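# Fit front cover on base, leave unit on conveyor

## Task

Press the front cover into place on the base until it clicks, make sure the assembled unit ends up sitting on the conveyor belt, and release it so neither gripper is holding anything at the end.

## Robot and tools

Robot: two YAM-style arms, left_arm and right_arm, each with six revolute joints and a parallel two-finger gripper. The root of left_arm is at (-0.011, +0.359, 0) m with quat_wxyz (+0.999, 0, 0, +0.041); the root of right_arm is at (-0.004, -0.260, 0) m with quat_wxyz (+0.996, 0, 0, -0.094). These are in the scene frame: origin on the table surface midway between the arms, +z up, +x pointing away from the robots over the table, and left_arm sits toward +y. The arm names do not tell you which side of a picture an arm appears on.

execute_actions takes "actions", a list holding zero or one item, plus an optional boolean "pictures" (pictures are included by default). An empty list moves nothing and just reports the state. A move item is {"rows": [...], "steps": n}: n is 1 to 15 control steps of 1/30 s (default 15); each row is used for one step and the final row is reused if rows run out. A wait item is {"steps": n} with n up to 300; it issues no command and returns once n steps have gone by since the previous result, with your thinking time counted within them. If a call is rejected, nothing reaches the robot.

Every row has exactly 14 numbers and covers both arms even if one stays still: left_arm waist, shoulder, elbow, wrist pitch, wrist yaw, wrist roll, gripper opening, then the same seven for right_arm. The six joint values are absolute target angles in radians, in each arm's own joint space, the same quantities shown under Joint positions; they are not offsets. Nominal ranges per arm: waist -2.618 to 3.054, shoulder 0.000 to 3.142, elbow 0.000 to 3.142, wrist pitch -1.571 to 1.571, wrist yaw -1.571 to 1.571, wrist roll -2.094 to 2.094. True ends may differ by up to 0.036 rad either way. A target more than 0.036 rad outside a range, and beyond the joint's last reported angle, gets the call rejected; a target past the real end is clipped there, and a 'joint sent to its limit' line may follow (possibly referring to an older action). Lacking that line is no proof of more room. The opening value is absolute, from -1 (shut) to +1 (fully open, pad gap 0.094 m).

Motion is throttled: each step, a joint's target may lead its measured angle by at most 0.202 rad (waist), 0.258 (shoulder), 0.238 (elbow), 0.573 (wrist pitch), 0.522 (wrist yaw and roll). If the targets would shift the gripper more than 70 mm from where it is, the whole arm's targets are pulled back toward the current angles. Large moves therefore take several actions. Between calls the arms keep heading for the last row sent, until everything has nearly stopped or some step is HELD; after that only a new action pushes further, though fingers already closing or opening finish their travel.

Result lines: the state line 'left_arm: … | right_arm: …' gives each gripper's end_effector_position (m) and end_effector_quat_wxyz in the scene frame; the position is the point between the finger pads, roughly 1 cm short of the tips, and can be off, more so when the arm is stretched. The gripper's fingers point along its local +z and close along its local y. Joint positions and Joint velocities list, per arm, the six joints (rad, rad/s) then the pad gap (m, m/s). grip_measured is the measured opening on the command scale, each gripper biased by up to about 1 mm, constant in a scene. 'joint command not followed' means a clearance check altered or stopped some joint targets; the rest of the row still ran. HELD flags steps whose row was partly or fully not sent. MOTOR HOT appears from 75 °C; at 90 °C the arm is halted 10 s, and at 100 °C it goes limp and drops; OVER-TEMPERATURE FAULT reports such stops. Holding loads for long, even while thinking, heats motors.

Gripping: away from ±1, the fingers go to where grip_measured equals your number. To hold a part keep commanding below grip_measured: about 0.03 under for a firm hold, less for a gentler one. Pads push roughly 50 to 62 N (maybe less), weaker on parts under about 2 mm thick, with a brief spike on contact. Parts you hold may be tugged occasionally and loose items nudged.

zoom_image takes "camera" (cam_head_left, cam_head_right, cam_left_wrist or cam_right_wrist) and "region" [x0, y0, x1, y1] in pixels of that camera's newest image, origin top-left, at most 504 by 504; it returns an enlarged view and moves nothing. All cameras give 504x504 images, delivered in the order cam_head_left, cam_head_right, cam_high, cam_low, cam_left_wrist, cam_right_wrist; the wrist ones are fisheye. read_manual (optional "section", default "licences") only returns licence text. finished_scene takes "scene" (integer, 1 to 2), closes that scene irreversibly, grades it, and reports success; the goal must still hold then. Answering without any tool call ends everything.

Avoid: knocking or placing anything off the table, dropping or letting parts slip, slamming or pushing hard, and letting the two arms collide or squeeze each other. Thinking time keeps the simulation running, so long replies cost robot time; smooth, low-effort motion is preferred.

Each tool is called in YAML: its name, and indented under it one key for each argument.

## Session

execute_actions:
  actions: []

Scene clock: 0.00 s of 5400.00 s.
left_arm: end_effector_position=(+0.4119, +0.3672, +0.2138) grip_measured=+1.000 end_effector_quat_wxyz=(+0.641, -0.600, +0.470, -0.092) | right_arm: end_effector_position=(+0.4502, -0.0439, +0.3190) grip_measured=+1.000 end_effector_quat_wxyz=(+0.465, -0.234, +0.846, +0.112)
Joint positions: left_arm=[-0.45   1.595  0.883  0.345 -1.104 -1.379  0.094] | right_arm=[ 0.603  1.699  1.754 -0.629 -0.077 -0.082  0.094]
Joint velocities: left_arm=[ 0.007 -0.007 -0.017 -0.022  0.037  0.007  0.   ] | right_arm=[-0.012 -0.002  0.002 -0.037  0.007 -0.022  0.   ]
Motor temperatures (°C, as the motors report them): left_arm=[21 23 23 21 23 23] | right_arm=[24 22 22 23 22 21]

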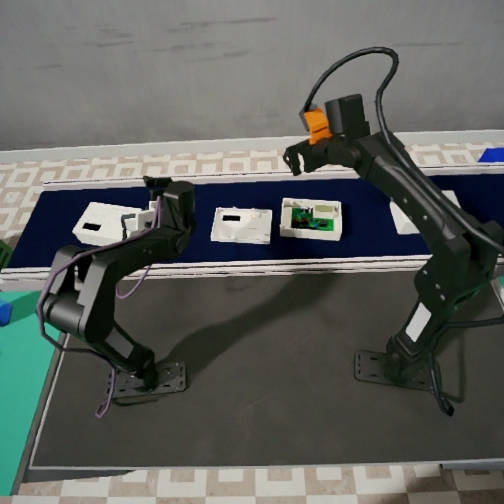

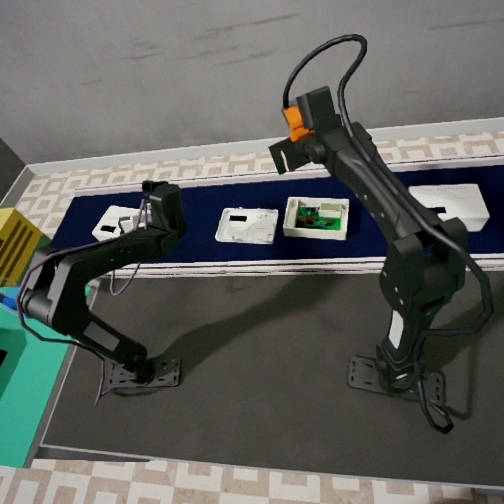

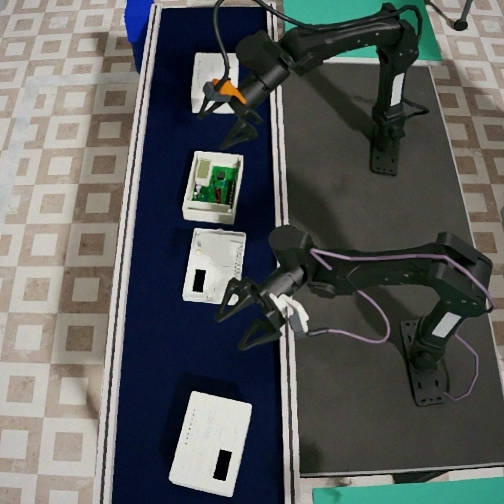

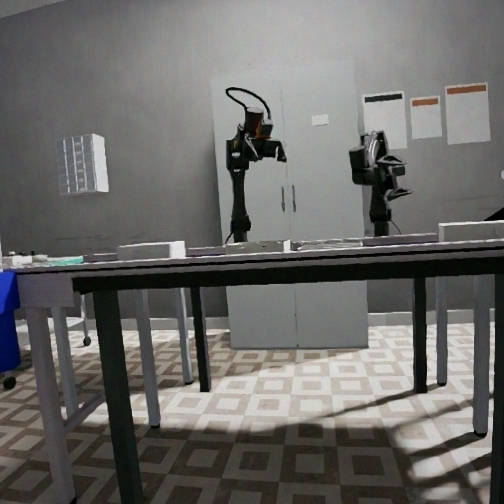

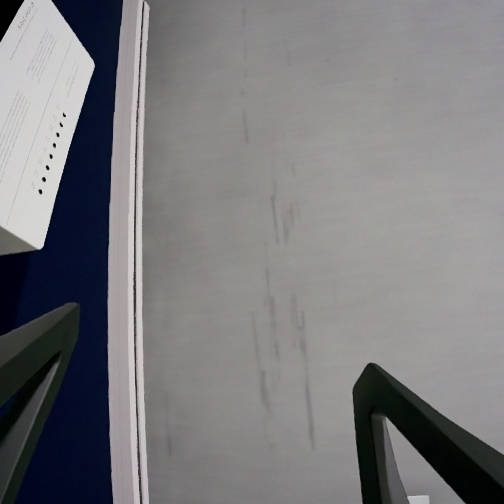

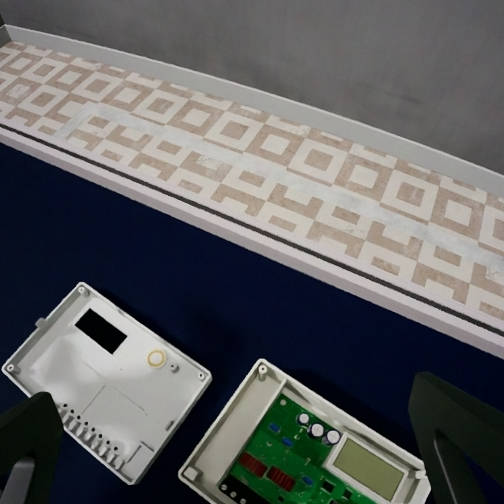

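zoom_image:
  camera: "cam_high"
  region: [140, 130, 300, 320]

zoom_image:
  camera: "cam_head_left"
  region: [190, 170, 370, 270]

zoom_image:
  camera: "cam_low"
  region: [100, 210, 504, 280]

Region (140, 130, 300, 320) of cam_high's 504x504 image, scaled by 2.653, with more detail than that image has; it fills the left 424 columns of this view, and the rest is white.

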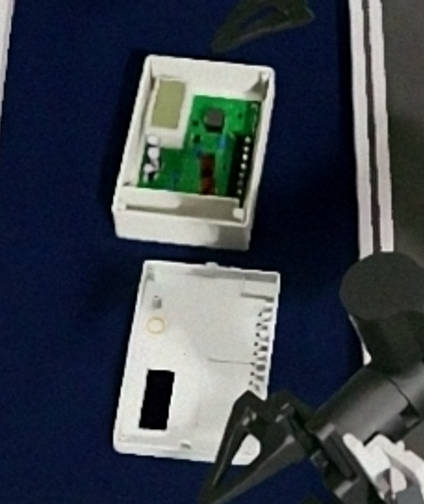

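Region (190, 170, 370, 270) of cam_head_left's 504x504 image, scaled by 2.800, with more detail than that image has.

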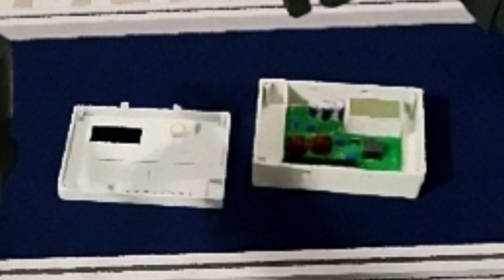

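Region (100, 210, 504, 280) of cam_low's 504x504 image, scaled by 1.248, with more detail than that image has; it fills the top 87 rows of this view, and the rest is white.

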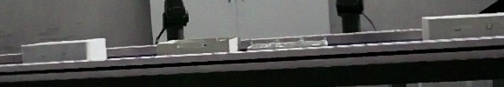

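execute_actions:
  actions:
    - {"rows": [[-0.408,1.681,1.552,-0.871,0,0,1,0.603,1.699,1.754,-0.629,-0.077,-0.082,1]], "steps": 15}
  pictures: false

execute_actions:
  actions:
    - {"steps": 45}

Scene clock: 120.50 s of 5400.00 s.
left_arm: end_effector_position=(+0.4227, +0.2254, +0.2161) grip_measured=+1.000 end_effector_quat_wxyz=(+0.332, +0.077, +0.939, -0.044) | right_arm: end_effector_position=(+0.4502, -0.0439, +0.3190) grip_measured=+1.000 end_effector_quat_wxyz=(+0.465, -0.234, +0.846, +0.112)
Joint positions: left_arm=[-0.412  1.674  1.544 -0.761 -0.074 -0.14   0.094] | right_arm=[ 0.603  1.699  1.754 -0.629 -0.077 -0.082  0.094]
Joint velocities: left_arm=[ 0.007  0.09  -0.002 -0.769  0.535  0.945  0.   ] | right_arm=[-0.007 -0.002  0.002  0.007  0.022 -0.066  0.   ]
Motor temperatures (°C, as the motors report them): left_arm=[21 28 29 27 23 23] | right_arm=[24 29 27 29 22 21]
Steps of this call (steps 1 to 90: nothing new was sent; then 117.00 s passed at rest; steps 91 to 105: all 15 steps of this action). Readings (joint positions):
91: left_arm=[-0.445 1.602 0.918 0.259 -1.041 -1.306] | right_arm=[0.603 1.699 1.754 -0.629 -0.077 -0.082]
92: left_arm=[-0.434 1.628 0.990 0.140 -0.941 -1.206] | right_arm=[0.603 1.699 1.754 -0.629 -0.077 -0.082]
94: left_arm=[-0.418 1.679 1.147 -0.075 -0.740 -1.010] | right_arm=[0.603 1.699 1.754 -0.629 -0.077 -0.082]
98: left_arm=[-0.412 1.706 1.438 -0.493 -0.349 -0.616] | right_arm=[0.603 1.699 1.754 -0.629 -0.077 -0.082]
105: the state above

Scene clock: 122.00 s of 5400.00 s.
left_arm: end_effector_position=(+0.4008, +0.2201, +0.1990) grip_measured=+1.000 end_effector_quat_wxyz=(+0.281, +0.154, +0.946, -0.045) | right_arm: end_effector_position=(+0.4502, -0.0439, +0.3190) grip_measured=+1.000 end_effector_quat_wxyz=(+0.465, -0.234, +0.846, +0.112)
Joint positions: left_arm=[-0.412  1.679  1.544 -0.859 -0.006 -0.006  0.094] | right_arm=[ 0.603  1.699  1.754 -0.629 -0.077 -0.082  0.094]
Joint velocities: left_arm=[-0.012  0.007 -0.007  0.022  0.051 -0.037  0.   ] | right_arm=[ 0.007  0.007 -0.002 -0.037  0.007  0.007  0.   ]
Motor temperatures (°C, as the motors report them): left_arm=[21 28 29 27 23 23] | right_arm=[24 29 27 29 22 21]
Steps of this call (steps 1 to 30: the robot went on to your last target; steps 31 to 45: nothing new was sent). Readings (joint positions):
1: left_arm=[-0.412 1.676 1.544 -0.784 -0.060 -0.113] | right_arm=[0.603 1.699 1.754 -0.629 -0.077 -0.082]
2: left_arm=[-0.412 1.678 1.544 -0.801 -0.048 -0.091] | right_arm=[0.603 1.699 1.754 -0.629 -0.077 -0.082]
4: left_arm=[-0.412 1.679 1.544 -0.826 -0.032 -0.060] | right_arm=[0.603 1.699 1.754 -0.629 -0.077 -0.082]
8: left_arm=[-0.412 1.679 1.544 -0.847 -0.016 -0.028] | right_arm=[0.603 1.699 1.754 -0.629 -0.077 -0.082]
45: the state above
All arms were judged still, so your last target was given up. Only a new action makes them travel on or press farther. Fingers that are still opening or closing keep moving.

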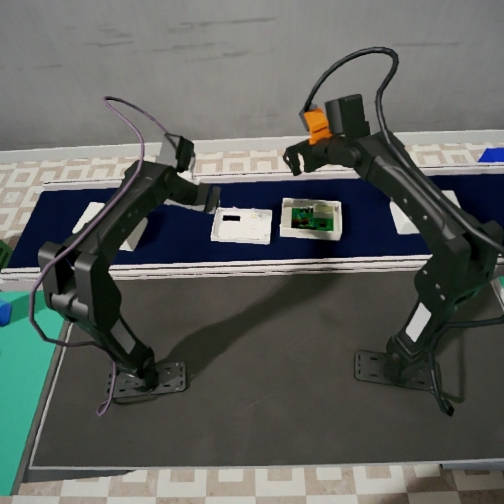

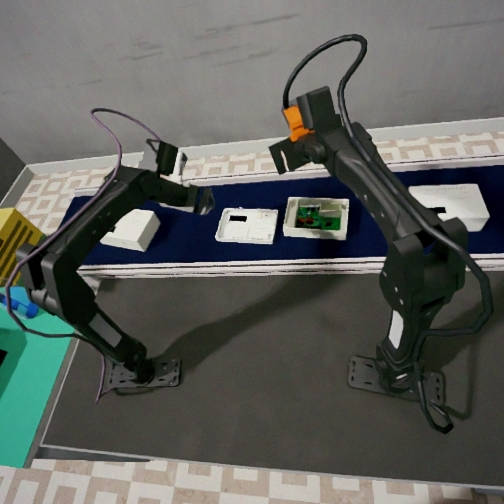

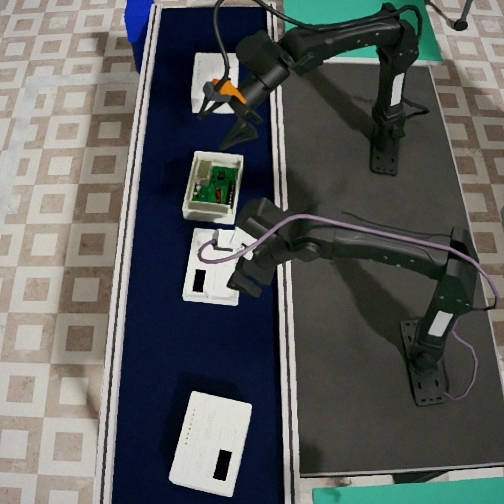

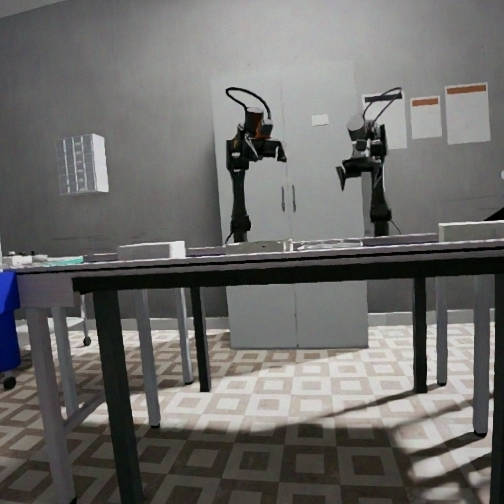

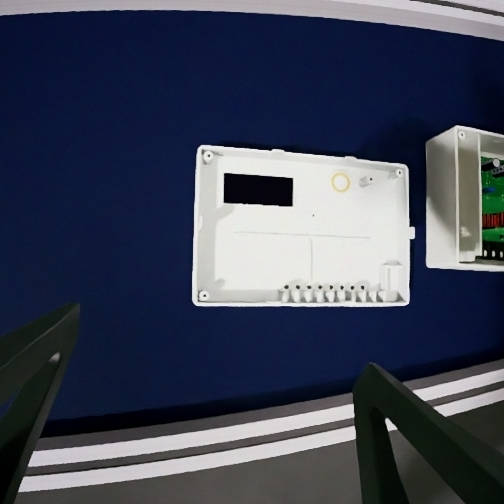

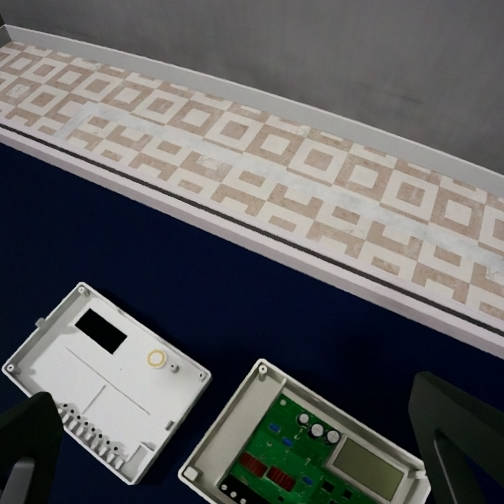

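execute_actions:
  actions:
    - {"rows": [[-0.40,1.76,1.61,-0.91,0,-0.03,0.9,0.603,1.699,1.754,-0.629,-0.077,-0.082,1],[-0.39,1.80,1.645,-0.93,0,-0.05,0.8,0.603,1.699,1.754,-0.629,-0.077,-0.082,1],[-0.385,1.84,1.68,-0.955,0,-0.065,0.7,0.603,1.699,1.754,-0.629,-0.077,-0.082,1],[-0.38,1.88,1.715,-0.98,0,-0.08,0.6,0.603,1.699,1.754,-0.629,-0.077,-0.082,1],[-0.375,1.92,1.75,-1.0,0,-0.1,0.5,0.603,1.699,1.754,-0.629,-0.077,-0.082,1],[-0.37,1.96,1.785,-1.03,0,-0.115,0.4,0.603,1.699,1.754,-0.629,-0.077,-0.082,1],[-0.36,2.0,1.82,-1.055,0,-0.13,0.3,0.603,1.699,1.754,-0.629,-0.077,-0.082,1],[-0.355,2.04,1.85,-1.08,0,-0.15,0.2,0.603,1.699,1.754,-0.629,-0.077,-0.082,1],[-0.35,2.082,1.883,-1.101,0,-0.165,0.0,0.603,1.699,1.754,-0.629,-0.077,-0.082,1]], "steps": 15}
  pictures: false

execute_actions:
  actions:
    - {"steps": 30}

Scene clock: 164.77 s of 5400.00 s.
left_arm: end_effector_position=(+0.4385, +0.2352, +0.0956) grip_measured=+0.002 end_effector_quat_wxyz=(+0.116, +0.063, +0.991, -0.023) | right_arm: end_effector_position=(+0.4502, -0.0439, +0.3190) grip_measured=+1.000 end_effector_quat_wxyz=(+0.465, -0.234, +0.846, +0.112)
Joint positions: left_arm=[-0.354  2.113  1.843 -1.064 -0.004 -0.144  0.047] | right_arm=[ 0.603  1.699  1.754 -0.629 -0.077 -0.082  0.094]
Joint velocities: left_arm=[ 0.027 -0.002 -0.002 -0.212  0.051 -0.095 -0.001] | right_arm=[-0.017 -0.012 -0.007 -0.022 -0.081 -0.066  0.   ]
Motor temperatures (°C, as the motors report them): left_arm=[21 29 30 27 23 23] | right_arm=[24 29 27 30 22 21]
Steps of this call (steps 1 to 90: nothing new was sent; then 39.27 s passed at rest; steps 91 to 105: all 15 steps of this action). Readings (joint positions):
91: left_arm=[-0.412 1.688 1.553 -0.870 -0.006 -0.009] | right_arm=[0.603 1.699 1.754 -0.629 -0.077 -0.082]
92: left_arm=[-0.411 1.708 1.577 -0.886 -0.006 -0.015] | right_arm=[0.603 1.699 1.754 -0.629 -0.077 -0.082]
94: left_arm=[-0.405 1.778 1.644 -0.909 -0.004 -0.033] | right_arm=[0.603 1.699 1.754 -0.629 -0.077 -0.082]
98: left_arm=[-0.381 1.957 1.778 -0.968 -0.004 -0.084] | right_arm=[0.603 1.699 1.754 -0.629 -0.077 -0.082]
105: the state above

Scene clock: 165.77 s of 5400.00 s.
left_arm: end_effector_position=(+0.4358, +0.2359, +0.1023) grip_measured=+0.002 end_effector_quat_wxyz=(+0.114, +0.055, +0.992, -0.023) | right_arm: end_effector_position=(+0.4502, -0.0439, +0.3190) grip_measured=+1.000 end_effector_quat_wxyz=(+0.465, -0.234, +0.846, +0.112)
Joint positions: left_arm=[-0.354  2.104  1.856 -1.09  -0.003 -0.16   0.047] | right_arm=[ 0.603  1.699  1.754 -0.629 -0.077 -0.082  0.094]
Joint velocities: left_arm=[-0.017  0.007 -0.012 -0.037  0.037 -0.022  0.   ] | right_arm=[ 0.022 -0.002 -0.007 -0.022 -0.037 -0.066  0.   ]
Motor temperatures (°C, as the motors report them): left_arm=[21 29 30 27 23 23] | right_arm=[24 29 27 30 22 21]
Steps of this call (steps 1 to 30: the robot went on to your last target). Readings (joint positions):
1: left_arm=[-0.354 2.112 1.844 -1.072 -0.004 -0.148] | right_arm=[0.603 1.699 1.754 -0.629 -0.077 -0.082]
2: left_arm=[-0.354 2.111 1.847 -1.078 -0.003 -0.150] | right_arm=[0.603 1.699 1.754 -0.629 -0.077 -0.082]
4: left_arm=[-0.354 2.108 1.853 -1.083 -0.003 -0.154] | right_arm=[0.603 1.699 1.754 -0.629 -0.077 -0.082]
8: left_arm=[-0.354 2.104 1.856 -1.085 -0.003 -0.158] | right_arm=[0.603 1.699 1.754 -0.629 -0.077 -0.082]
30: the state above
All arms were judged still, so your last target was given up. Only a new action makes them travel on or press farther. Fingers that are still opening or closing keep moving.

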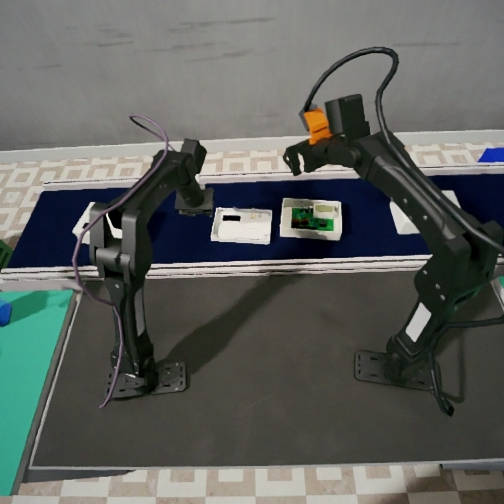

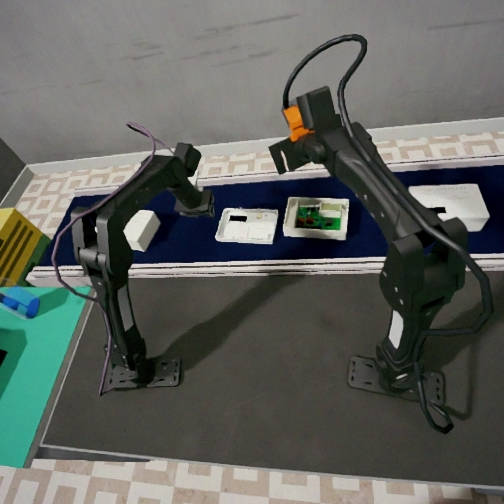

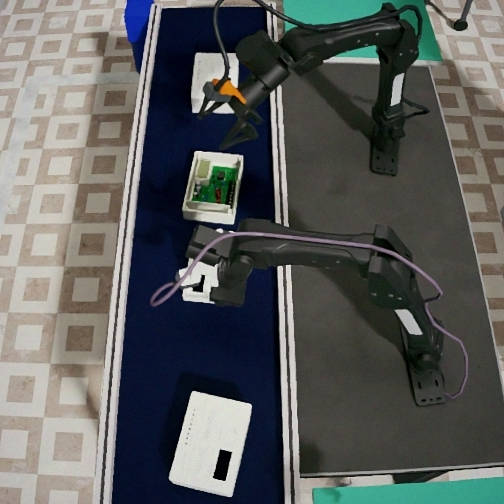

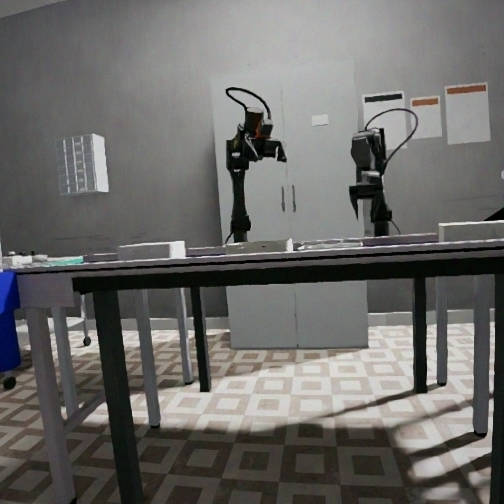

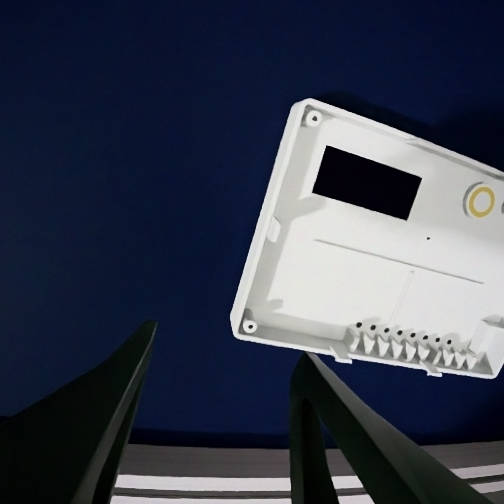

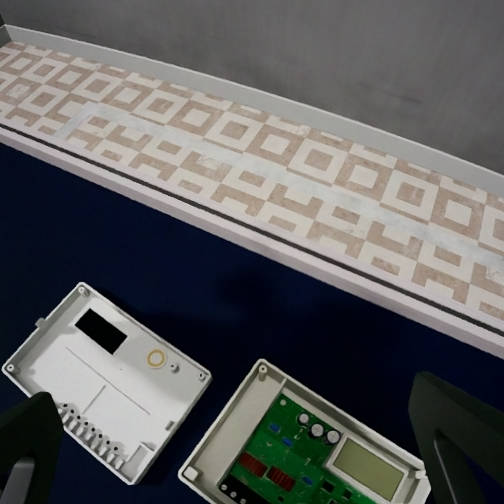

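execute_actions:
  actions:
    - {"rows": [[-0.35,2.084,1.85,-1.07,0,-0.165,0.0,0.603,1.699,1.754,-0.629,-0.077,-0.082,1],[-0.35,2.085,1.83,-1.045,0,-0.165,0.0,0.603,1.699,1.754,-0.629,-0.077,-0.082,1],[-0.35,2.086,1.81,-1.02,0,-0.165,0.0,0.603,1.699,1.754,-0.629,-0.077,-0.082,1],[-0.35,2.087,1.79,-1.0,0,-0.165,0.0,0.603,1.699,1.754,-0.629,-0.077,-0.082,1],[-0.35,2.088,1.77,-0.98,0,-0.165,0.0,0.603,1.699,1.754,-0.629,-0.077,-0.082,1],[-0.35,2.089,1.75,-0.96,0,-0.165,0.0,0.603,1.699,1.754,-0.629,-0.077,-0.082,1],[-0.35,2.09,1.735,-0.945,0,-0.165,0.0,0.603,1.699,1.754,-0.629,-0.077,-0.082,1],[-0.35,2.091,1.718,-0.927,0,-0.165,0.0,0.603,1.699,1.754,-0.629,-0.077,-0.082,1]], "steps": 15}
  pictures: false

execute_actions:
  actions:
    - {"steps": 20}

Scene clock: 181.17 s of 5400.00 s.
left_arm: end_effector_position=(+0.4350, +0.2361, +0.0709) grip_measured=+0.002 end_effector_quat_wxyz=(+0.118, +0.055, +0.991, -0.024) | right_arm: end_effector_position=(+0.4502, -0.0439, +0.3190) grip_measured=+1.000 end_effector_quat_wxyz=(+0.465, -0.234, +0.846, +0.112)
Joint positions: left_arm=[-0.354  2.101  1.725 -0.953 -0.003 -0.16   0.047] | right_arm=[ 0.603  1.699  1.754 -0.629 -0.077 -0.082  0.094]
Joint velocities: left_arm=[-0.007  0.002 -0.007  0.198 -0.022  0.095  0.001] | right_arm=[-0.007 -0.002  0.007 -0.022 -0.007 -0.051  0.   ]
Motor temperatures (°C, as the motors report them): left_arm=[21 34 31 26 23 23] | right_arm=[24 29 27 30 22 21]
Steps of this call (steps 1 to 90: nothing new was sent; then 11.90 s passed at rest; steps 91 to 105: all 15 steps of this action). Readings (joint positions):
91: left_arm=[-0.354 2.104 1.856 -1.089 -0.003 -0.160] | right_arm=[0.603 1.699 1.754 -0.629 -0.077 -0.082]
92: left_arm=[-0.354 2.104 1.854 -1.084 -0.003 -0.160] | right_arm=[0.603 1.699 1.754 -0.629 -0.077 -0.082]
94: left_arm=[-0.354 2.102 1.836 -1.057 -0.003 -0.160] | right_arm=[0.603 1.699 1.754 -0.629 -0.077 -0.082]
98: left_arm=[-0.354 2.101 1.763 -0.995 -0.003 -0.160] | right_arm=[0.603 1.699 1.754 -0.629 -0.077 -0.082]
105: the state above

Scene clock: 181.83 s of 5400.00 s.
left_arm: end_effector_position=(+0.4389, +0.2350, +0.0720) grip_measured=+0.002 end_effector_quat_wxyz=(+0.127, +0.055, +0.990, -0.026) | right_arm: end_effector_position=(+0.4502, -0.0439, +0.3190) grip_measured=+1.000 end_effector_quat_wxyz=(+0.465, -0.234, +0.846, +0.112)
Joint positions: left_arm=[-0.354  2.101  1.725 -0.935 -0.003 -0.16   0.047] | right_arm=[ 0.603  1.699  1.754 -0.629 -0.077 -0.082  0.094]
Joint velocities: left_arm=[ 0.012  0.002 -0.002 -0.007 -0.051  0.081 -0.001] | right_arm=[-0.027  0.007  0.002  0.022 -0.022  0.022  0.   ]
Motor temperatures (°C, as the motors report them): left_arm=[21 34 31 26 23 23] | right_arm=[24 29 27 30 22 21]
Steps of this call (steps 1 to 20: the robot went on to your last target). Readings (joint positions):
1: left_arm=[-0.354 2.101 1.725 -0.948 -0.003 -0.160] | right_arm=[0.603 1.699 1.754 -0.629 -0.077 -0.082]
2: left_arm=[-0.354 2.101 1.725 -0.946 -0.003 -0.160] | right_arm=[0.603 1.699 1.754 -0.629 -0.077 -0.082]
4: left_arm=[-0.354 2.101 1.725 -0.941 -0.003 -0.160] | right_arm=[0.603 1.699 1.754 -0.629 -0.077 -0.082]
8: left_arm=[-0.354 2.101 1.725 -0.937 -0.003 -0.160] | right_arm=[0.603 1.699 1.754 -0.629 -0.077 -0.082]
20: the state above

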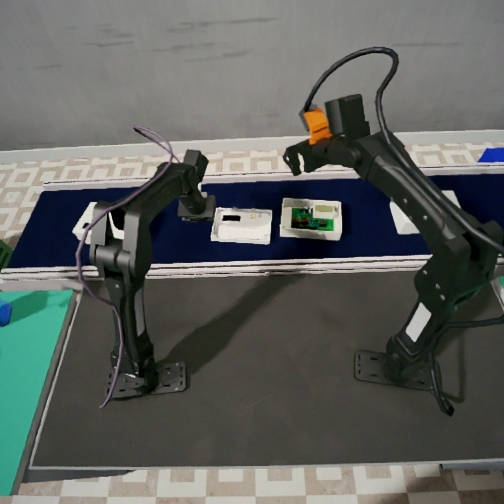

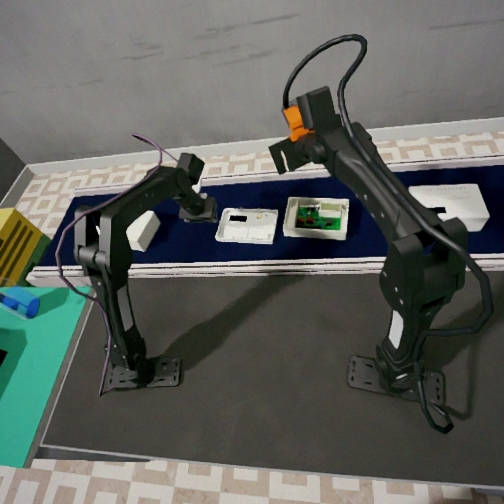

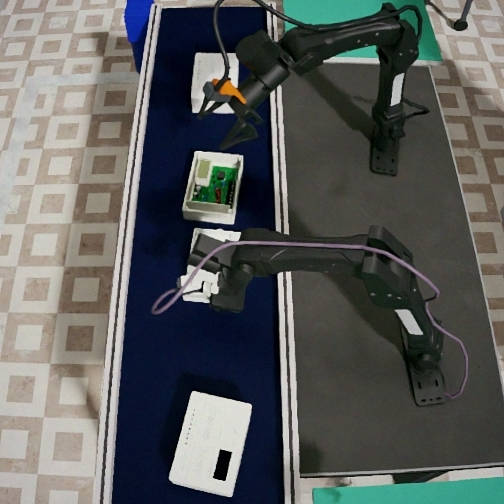

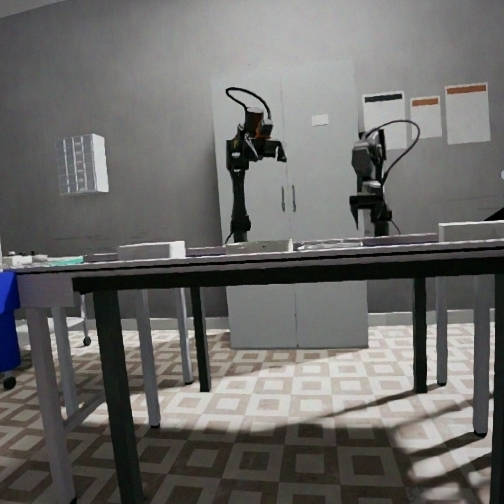

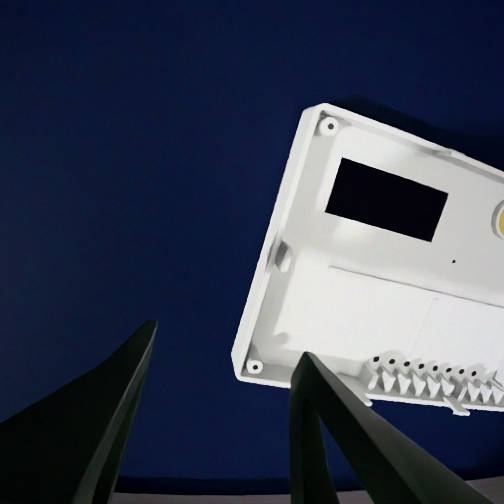

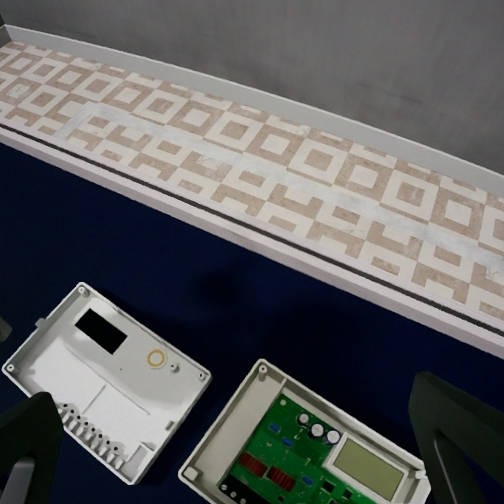

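execute_actions:
  actions:
    - {"rows": [[-0.36,2.083,1.70,-0.915,0,-0.175,0.0,0.603,1.699,1.754,-0.629,-0.077,-0.082,1],[-0.37,2.075,1.68,-0.903,0,-0.187,0.0,0.603,1.699,1.754,-0.629,-0.077,-0.082,1],[-0.38,2.067,1.66,-0.89,0,-0.2,0.0,0.603,1.699,1.754,-0.629,-0.077,-0.082,1],[-0.39,2.06,1.64,-0.878,0,-0.21,0.0,0.603,1.699,1.754,-0.629,-0.077,-0.082,1],[-0.40,2.052,1.62,-0.865,0,-0.222,0.0,0.603,1.699,1.754,-0.629,-0.077,-0.082,1],[-0.41,2.044,1.60,-0.852,0,-0.235,0.0,0.603,1.699,1.754,-0.629,-0.077,-0.082,1],[-0.42,2.037,1.576,-0.839,0,-0.248,0.0,0.603,1.699,1.754,-0.629,-0.077,-0.082,1]], "steps": 15}
  pictures: false

execute_actions:
  actions:
    - {"steps": 20}

Scene clock: 206.97 s of 5400.00 s.
left_arm: end_effector_position=(+0.4111, +0.2110, +0.0488) grip_measured=+0.002 end_effector_quat_wxyz=(+0.111, +0.051, +0.992, -0.033) | right_arm: end_effector_position=(+0.4502, -0.0439, +0.3190) grip_measured=+1.000 end_effector_quat_wxyz=(+0.465, -0.234, +0.846, +0.112)
Joint positions: left_arm=[-0.421  2.066  1.585 -0.858 -0.    -0.236  0.047] | right_arm=[ 0.603  1.699  1.754 -0.629 -0.077 -0.082  0.094]
Joint velocities: left_arm=[ 0.007 -0.012  0.007  0.081 -0.022 -0.051 -0.001] | right_arm=[ 0.002 -0.017 -0.007  0.022  0.022  0.051  0.   ]
Motor temperatures (°C, as the motors report them): left_arm=[21 36 29 26 23 23] | right_arm=[24 30 27 30 22 21]
Steps of this call (steps 1 to 15: the robot went on to your last target; steps 16 to 90: nothing new was sent; then 21.63 s passed at rest; steps 91 to 105: all 15 steps of this action). Readings (joint positions):
91: left_arm=[-0.354 2.101 1.723 -0.933 -0.003 -0.162] | right_arm=[0.603 1.699 1.754 -0.629 -0.077 -0.082]
92: left_arm=[-0.354 2.099 1.717 -0.926 -0.003 -0.165] | right_arm=[0.603 1.699 1.754 -0.629 -0.077 -0.082]
94: left_arm=[-0.359 2.091 1.688 -0.908 -0.003 -0.177] | right_arm=[0.603 1.699 1.754 -0.629 -0.077 -0.082]
98: left_arm=[-0.392 2.068 1.609 -0.877 -0.003 -0.211] | right_arm=[0.603 1.699 1.754 -0.629 -0.077 -0.082]
105: the state above

Scene clock: 207.63 s of 5400.00 s.
left_arm: end_effector_position=(+0.4135, +0.2102, +0.0495) grip_measured=+0.002 end_effector_quat_wxyz=(+0.116, +0.048, +0.992, -0.035) | right_arm: end_effector_position=(+0.4502, -0.0439, +0.3190) grip_measured=+1.000 end_effector_quat_wxyz=(+0.465, -0.234, +0.846, +0.112)
Joint positions: left_arm=[-0.421  2.066  1.585 -0.847 -0.    -0.243  0.047] | right_arm=[ 0.603  1.699  1.754 -0.629 -0.077 -0.082  0.094]
Joint velocities: left_arm=[-0.017 -0.022 -0.012  0.037  0.007 -0.007 -0.002] | right_arm=[ 0.027  0.012  0.007 -0.007  0.007  0.051  0.   ]
Motor temperatures (°C, as the motors report them): left_arm=[21 36 29 26 23 23] | right_arm=[24 30 27 30 22 21]
Steps of this call (steps 1 to 20: the robot went on to your last target). Readings (joint positions):
1: left_arm=[-0.421 2.066 1.585 -0.855 -0.000 -0.238] | right_arm=[0.603 1.699 1.754 -0.629 -0.077 -0.082]
2: left_arm=[-0.421 2.066 1.585 -0.853 -0.000 -0.239] | right_arm=[0.603 1.699 1.754 -0.629 -0.077 -0.082]
4: left_arm=[-0.421 2.066 1.585 -0.851 -0.000 -0.241] | right_arm=[0.603 1.699 1.754 -0.629 -0.077 -0.082]
8: left_arm=[-0.421 2.066 1.585 -0.848 -0.000 -0.242] | right_arm=[0.603 1.699 1.754 -0.629 -0.077 -0.082]
20: the state above

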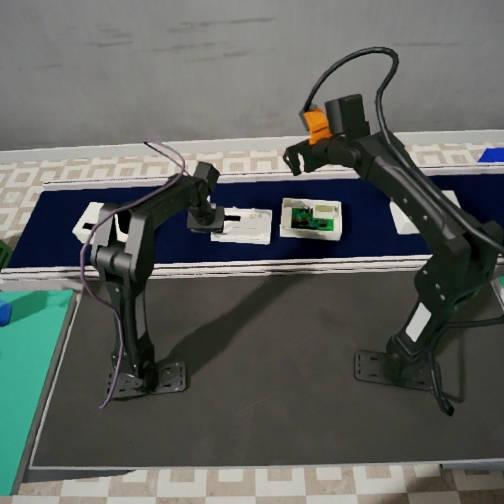

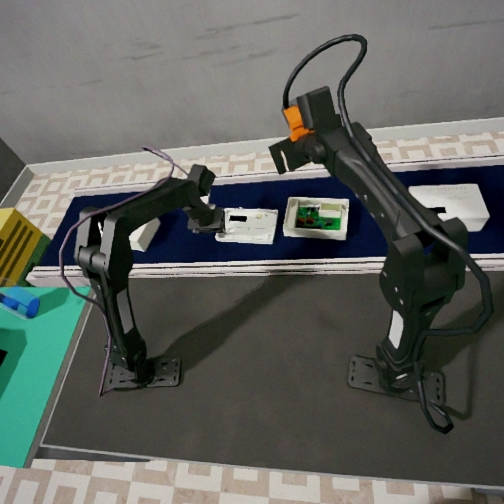

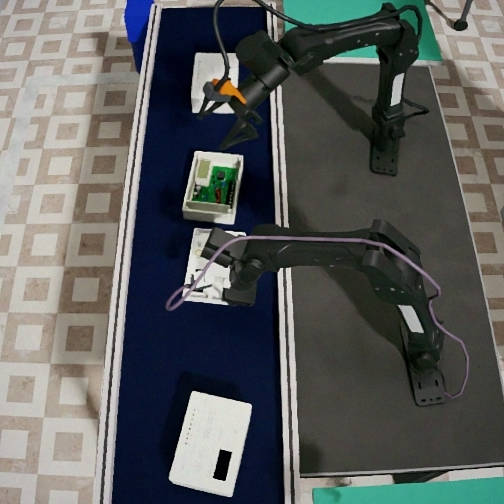

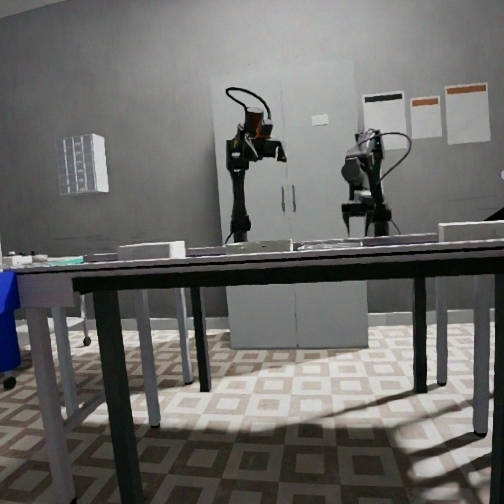

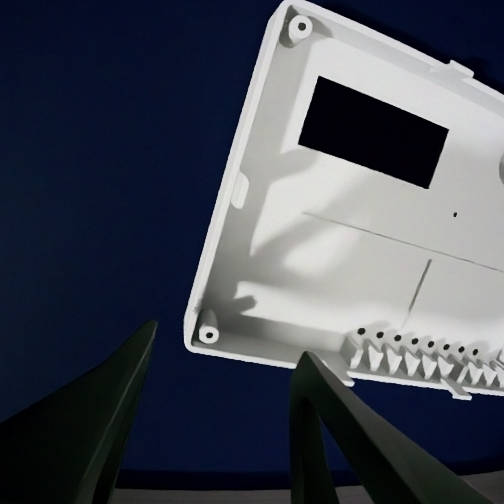

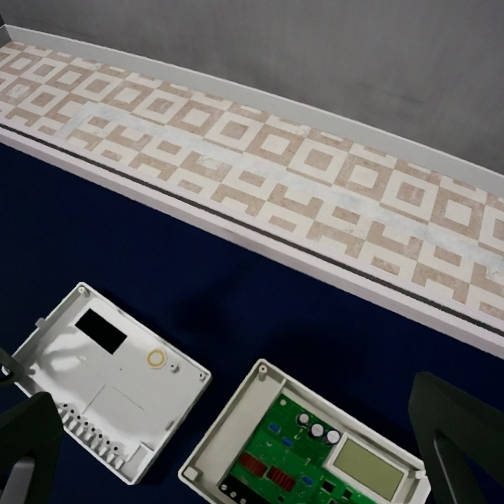

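zoom_image:
  camera: "cam_low"
  region: [280, 190, 420, 260]

zoom_image:
  camera: "cam_right_wrist"
  region: [0, 270, 150, 420]

Region (280, 190, 420, 260) of cam_low's 504x504 image, scaled by 3.600, with more detail than that image has.

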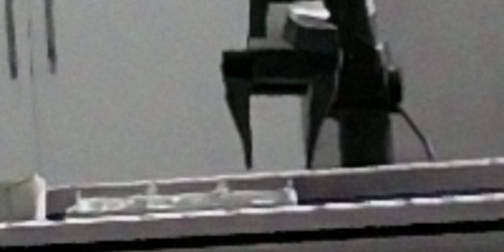

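Region (0, 270, 150, 420) of cam_right_wrist's 504x504 image, scaled by 3.360, with more detail than that image has.

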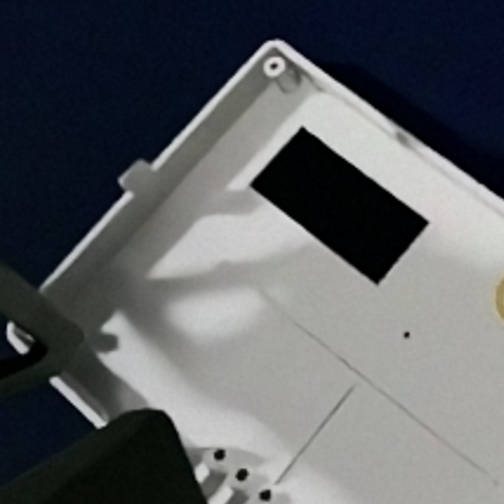

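execute_actions:
  actions:
    - {"rows": [[-0.415,2.06,1.61,-0.845,0,-0.24,0.0,0.603,1.699,1.754,-0.629,-0.077,-0.082,1],[-0.41,2.066,1.63,-0.848,0,-0.235,0.0,0.603,1.699,1.754,-0.629,-0.077,-0.082,1],[-0.405,2.072,1.645,-0.851,0,-0.23,0.0,0.603,1.699,1.754,-0.629,-0.077,-0.082,1],[-0.40,2.078,1.66,-0.855,0,-0.225,0.0,0.603,1.699,1.754,-0.629,-0.077,-0.082,1],[-0.395,2.084,1.675,-0.86,0,-0.22,0.0,0.603,1.699,1.754,-0.629,-0.077,-0.082,1],[-0.39,2.09,1.685,-0.864,0,-0.215,0.0,0.603,1.699,1.754,-0.629,-0.077,-0.082,1],[-0.386,2.095,1.695,-0.868,0,-0.21,0.0,0.603,1.699,1.754,-0.629,-0.077,-0.082,1]], "steps": 15}
  pictures: false

execute_actions:
  actions:
    - {"steps": 20}

Scene clock: 228.20 s of 5400.00 s.
left_arm: end_effector_position=(+0.4381, +0.2162, +0.0666) grip_measured=+0.002 end_effector_quat_wxyz=(+0.144, +0.045, +0.988, -0.039) | right_arm: end_effector_position=(+0.4502, -0.0439, +0.3190) grip_measured=+1.000 end_effector_quat_wxyz=(+0.465, -0.234, +0.846, +0.112)
Joint positions: left_arm=[-0.392  2.086  1.67  -0.856 -0.    -0.218  0.047] | right_arm=[ 0.603  1.699  1.754 -0.629 -0.077 -0.082  0.094]
Joint velocities: left_arm=[-0.002  0.032  0.007 -0.081 -0.022  0.007 -0.   ] | right_arm=[ 0.002  0.002  0.017  0.051  0.066 -0.081  0.   ]
Motor temperatures (°C, as the motors report them): left_arm=[21 38 29 26 23 23] | right_arm=[24 30 27 31 22 21]
Steps of this call (steps 1 to 15: the robot went on to your last target; steps 16 to 90: nothing new was sent; then 17.07 s passed at rest; steps 91 to 105: all 15 steps of this action). Readings (joint positions):
91: left_arm=[-0.421 2.066 1.585 -0.847 -0.000 -0.243] | right_arm=[0.603 1.699 1.754 -0.629 -0.077 -0.082]
92: left_arm=[-0.421 2.066 1.587 -0.848 -0.000 -0.243] | right_arm=[0.603 1.699 1.754 -0.629 -0.077 -0.082]
94: left_arm=[-0.420 2.070 1.604 -0.853 -0.000 -0.240] | right_arm=[0.603 1.699 1.754 -0.629 -0.077 -0.082]
98: left_arm=[-0.405 2.084 1.658 -0.855 -0.000 -0.228] | right_arm=[0.603 1.699 1.754 -0.629 -0.077 -0.082]
105: the state above

Scene clock: 228.87 s of 5400.00 s.
left_arm: end_effector_position=(+0.4377, +0.2163, +0.0648) grip_measured=+0.002 end_effector_quat_wxyz=(+0.141, +0.046, +0.988, -0.038) | right_arm: end_effector_position=(+0.4502, -0.0439, +0.3190) grip_measured=+1.000 end_effector_quat_wxyz=(+0.465, -0.234, +0.846, +0.112)
Joint positions: left_arm=[-0.392  2.09   1.67  -0.857 -0.    -0.216  0.047] | right_arm=[ 0.603  1.699  1.754 -0.629 -0.077 -0.082  0.094]
Joint velocities: left_arm=[ 0.002 -0.017  0.007 -0.037  0.007  0.007 -0.   ] | right_arm=[ 0.002 -0.002 -0.007  0.007 -0.081 -0.125  0.   ]
Motor temperatures (°C, as the motors report them): left_arm=[21 38 29 26 23 23] | right_arm=[24 30 27 31 22 21]
Steps of this call (steps 1 to 15: the robot went on to your last target; steps 16 to 20: nothing new was sent). Readings (joint positions):
1: left_arm=[-0.392 2.087 1.670 -0.856 -0.000 -0.218] | right_arm=[0.603 1.699 1.754 -0.629 -0.077 -0.082]
2: left_arm=[-0.392 2.088 1.670 -0.856 -0.000 -0.217] | right_arm=[0.603 1.699 1.754 -0.629 -0.077 -0.082]
4: left_arm=[-0.392 2.089 1.670 -0.856 -0.000 -0.217] | right_arm=[0.603 1.699 1.754 -0.629 -0.077 -0.082]
8: left_arm=[-0.392 2.090 1.670 -0.857 -0.000 -0.216] | right_arm=[0.603 1.699 1.754 -0.629 -0.077 -0.082]
20: the state above
All arms were judged still, so your last target was given up. Only a new action makes them travel on or press farther. Fingers that are still opening or closing keep moving.

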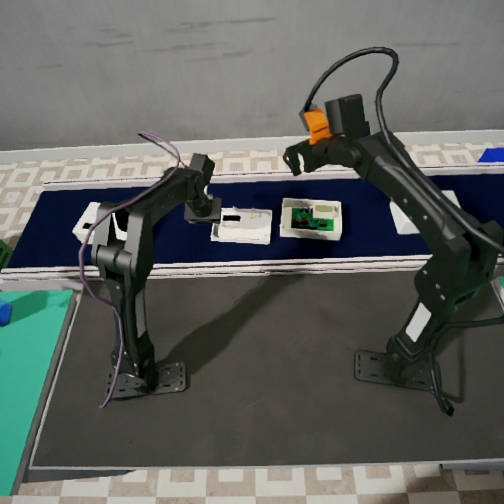

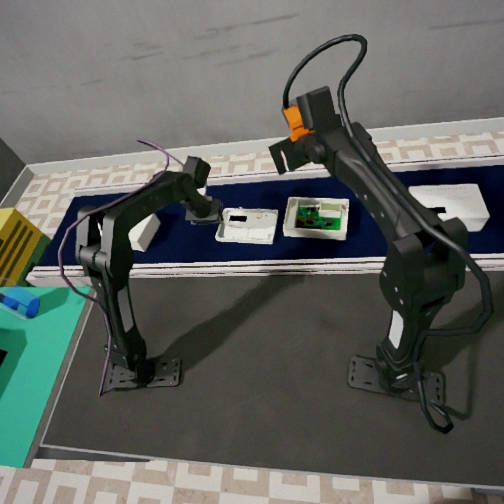

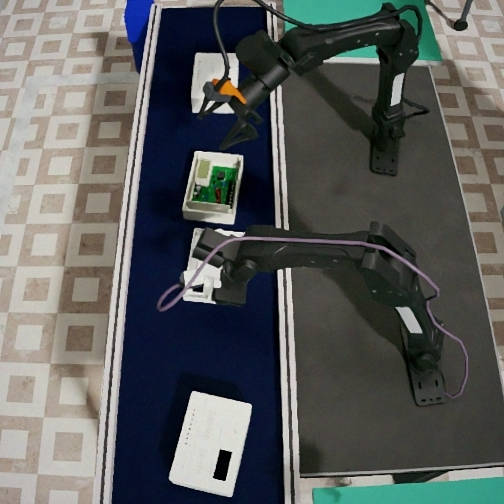

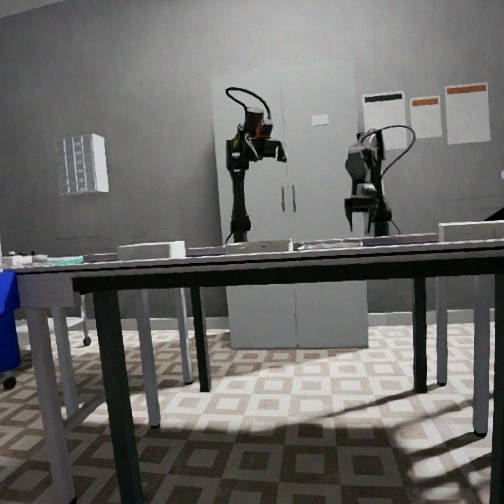

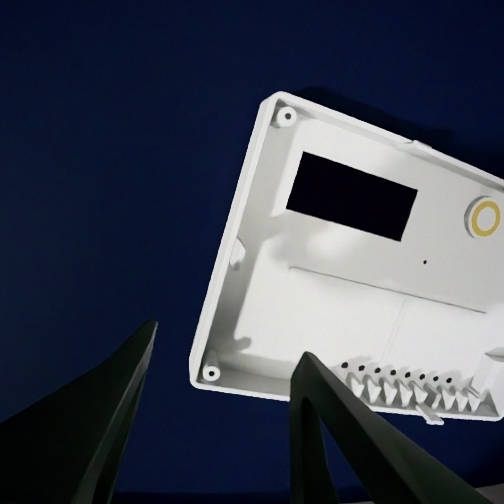

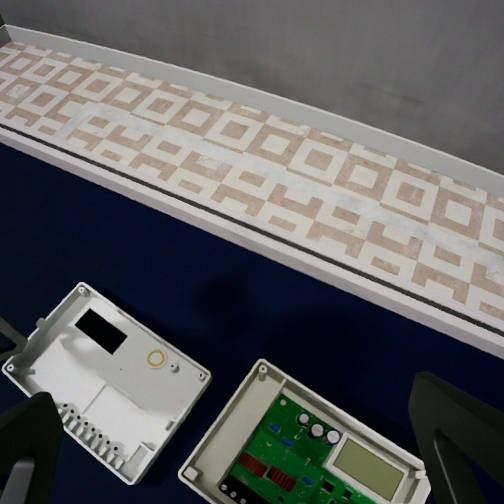

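execute_actions:
  actions:
    - {"rows": [[-0.386,2.097,1.66,-0.85,0,-0.21,0.0,0.603,1.699,1.754,-0.629,-0.077,-0.082,1],[-0.386,2.1,1.65,-0.84,0,-0.21,0.0,0.603,1.699,1.754,-0.629,-0.077,-0.082,1],[-0.386,2.102,1.64,-0.83,0,-0.21,0.0,0.603,1.699,1.754,-0.629,-0.077,-0.082,1],[-0.386,2.104,1.63,-0.82,0,-0.21,0.0,0.603,1.699,1.754,-0.629,-0.077,-0.082,1],[-0.386,2.106,1.62,-0.81,0,-0.21,0.0,0.603,1.699,1.754,-0.629,-0.077,-0.082,1],[-0.386,2.109,1.61,-0.80,0,-0.21,0.0,0.603,1.699,1.754,-0.629,-0.077,-0.082,1],[-0.386,2.112,1.595,-0.787,0,-0.21,0.0,0.603,1.699,1.754,-0.629,-0.077,-0.082,1]], "steps": 15}
  pictures: false

execute_actions:
  actions:
    - {"steps": 20}

Scene clock: 242.53 s of 5400.00 s.
left_arm: end_effector_position=(+0.4289, +0.2191, +0.0359) grip_measured=+0.002 end_effector_quat_wxyz=(+0.122, +0.047, +0.991, -0.033) | right_arm: end_effector_position=(+0.4502, -0.0439, +0.3190) grip_measured=+1.000 end_effector_quat_wxyz=(+0.465, -0.234, +0.846, +0.112)
Joint positions: left_arm=[-0.392  2.116  1.603 -0.806 -0.    -0.216  0.047] | right_arm=[ 0.603  1.699  1.754 -0.629 -0.077 -0.082  0.094]
Joint velocities: left_arm=[-0.007 -0.002  0.007  0.095 -0.022 -0.022 -0.001] | right_arm=[ 0.002 -0.012 -0.002 -0.022  0.095  0.022  0.   ]
Motor temperatures (°C, as the motors report them): left_arm=[21 37 31 26 23 23] | right_arm=[24 30 28 31 22 21]
Steps of this call (steps 1 to 90: nothing new was sent; then 10.17 s passed at rest; steps 91 to 105: all 15 steps of this action). Readings (joint positions):
91: left_arm=[-0.392 2.090 1.670 -0.857 -0.000 -0.216] | right_arm=[0.603 1.699 1.754 -0.629 -0.077 -0.082]
92: left_arm=[-0.392 2.090 1.670 -0.856 -0.000 -0.216] | right_arm=[0.603 1.699 1.754 -0.629 -0.077 -0.082]
94: left_arm=[-0.392 2.090 1.662 -0.845 -0.000 -0.216] | right_arm=[0.603 1.699 1.754 -0.629 -0.077 -0.082]
98: left_arm=[-0.392 2.096 1.624 -0.816 -0.000 -0.216] | right_arm=[0.603 1.699 1.754 -0.629 -0.077 -0.082]
105: the state above

Scene clock: 243.20 s of 5400.00 s.
left_arm: end_effector_position=(+0.4313, +0.2184, +0.0366) grip_measured=+0.002 end_effector_quat_wxyz=(+0.127, +0.047, +0.990, -0.034) | right_arm: end_effector_position=(+0.4502, -0.0439, +0.3190) grip_measured=+1.000 end_effector_quat_wxyz=(+0.465, -0.234, +0.846, +0.112)
Joint positions: left_arm=[-0.392  2.116  1.603 -0.795 -0.    -0.216  0.047] | right_arm=[ 0.603  1.699  1.754 -0.629 -0.077 -0.082  0.094]
Joint velocities: left_arm=[ 0.012 -0.002 -0.012 -0.051  0.022 -0.037  0.001] | right_arm=[-0.002  0.012  0.002  0.037  0.051 -0.066  0.   ]
Motor temperatures (°C, as the motors report them): left_arm=[21 37 31 26 23 23] | right_arm=[24 30 28 31 22 21]
Steps of this call (steps 1 to 20: the robot went on to your last target). Readings (joint positions):
1: left_arm=[-0.392 2.116 1.603 -0.803 -0.000 -0.216] | right_arm=[0.603 1.699 1.754 -0.629 -0.077 -0.082]
2: left_arm=[-0.392 2.116 1.603 -0.801 -0.000 -0.216] | right_arm=[0.603 1.699 1.754 -0.629 -0.077 -0.082]
4: left_arm=[-0.392 2.116 1.603 -0.799 -0.000 -0.216] | right_arm=[0.603 1.699 1.754 -0.629 -0.077 -0.082]
8: left_arm=[-0.392 2.116 1.603 -0.797 -0.000 -0.216] | right_arm=[0.603 1.699 1.754 -0.629 -0.077 -0.082]
20: the state above

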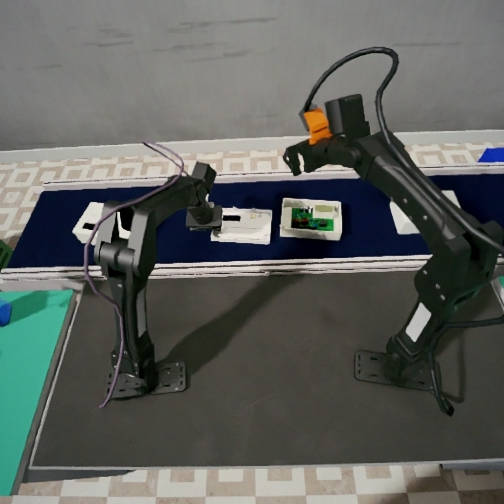

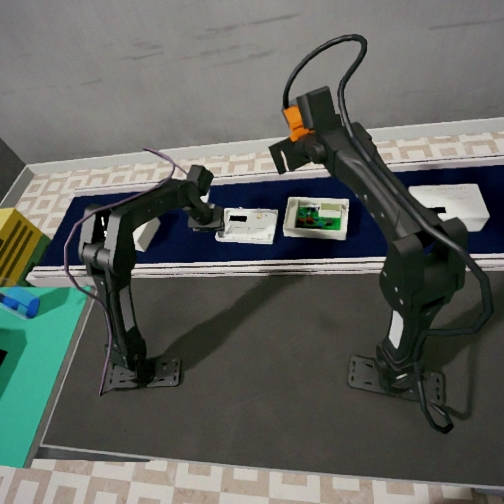

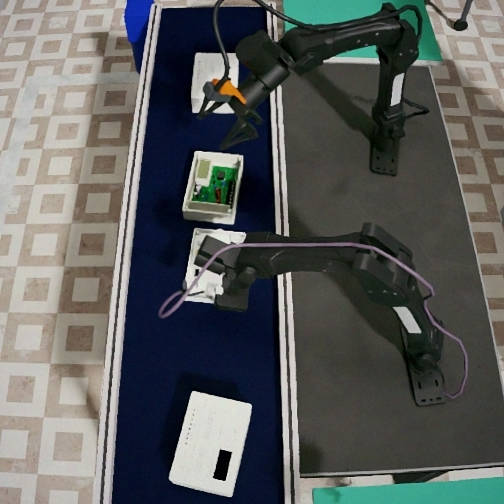

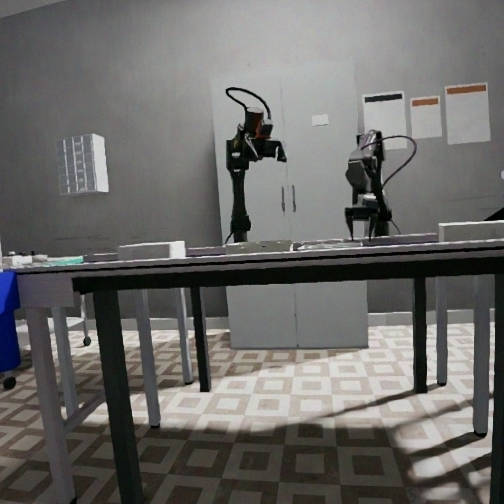

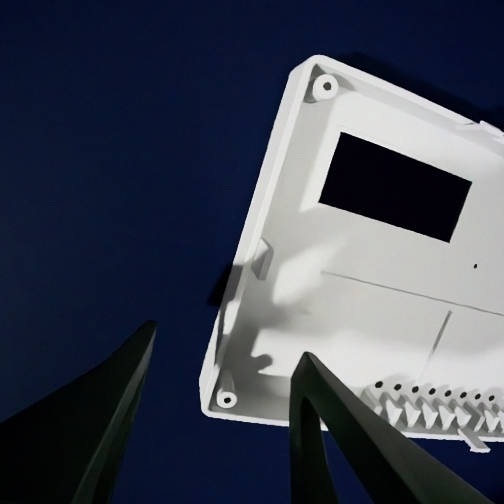

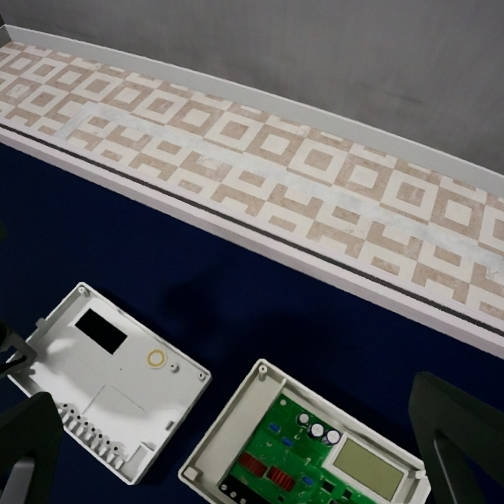

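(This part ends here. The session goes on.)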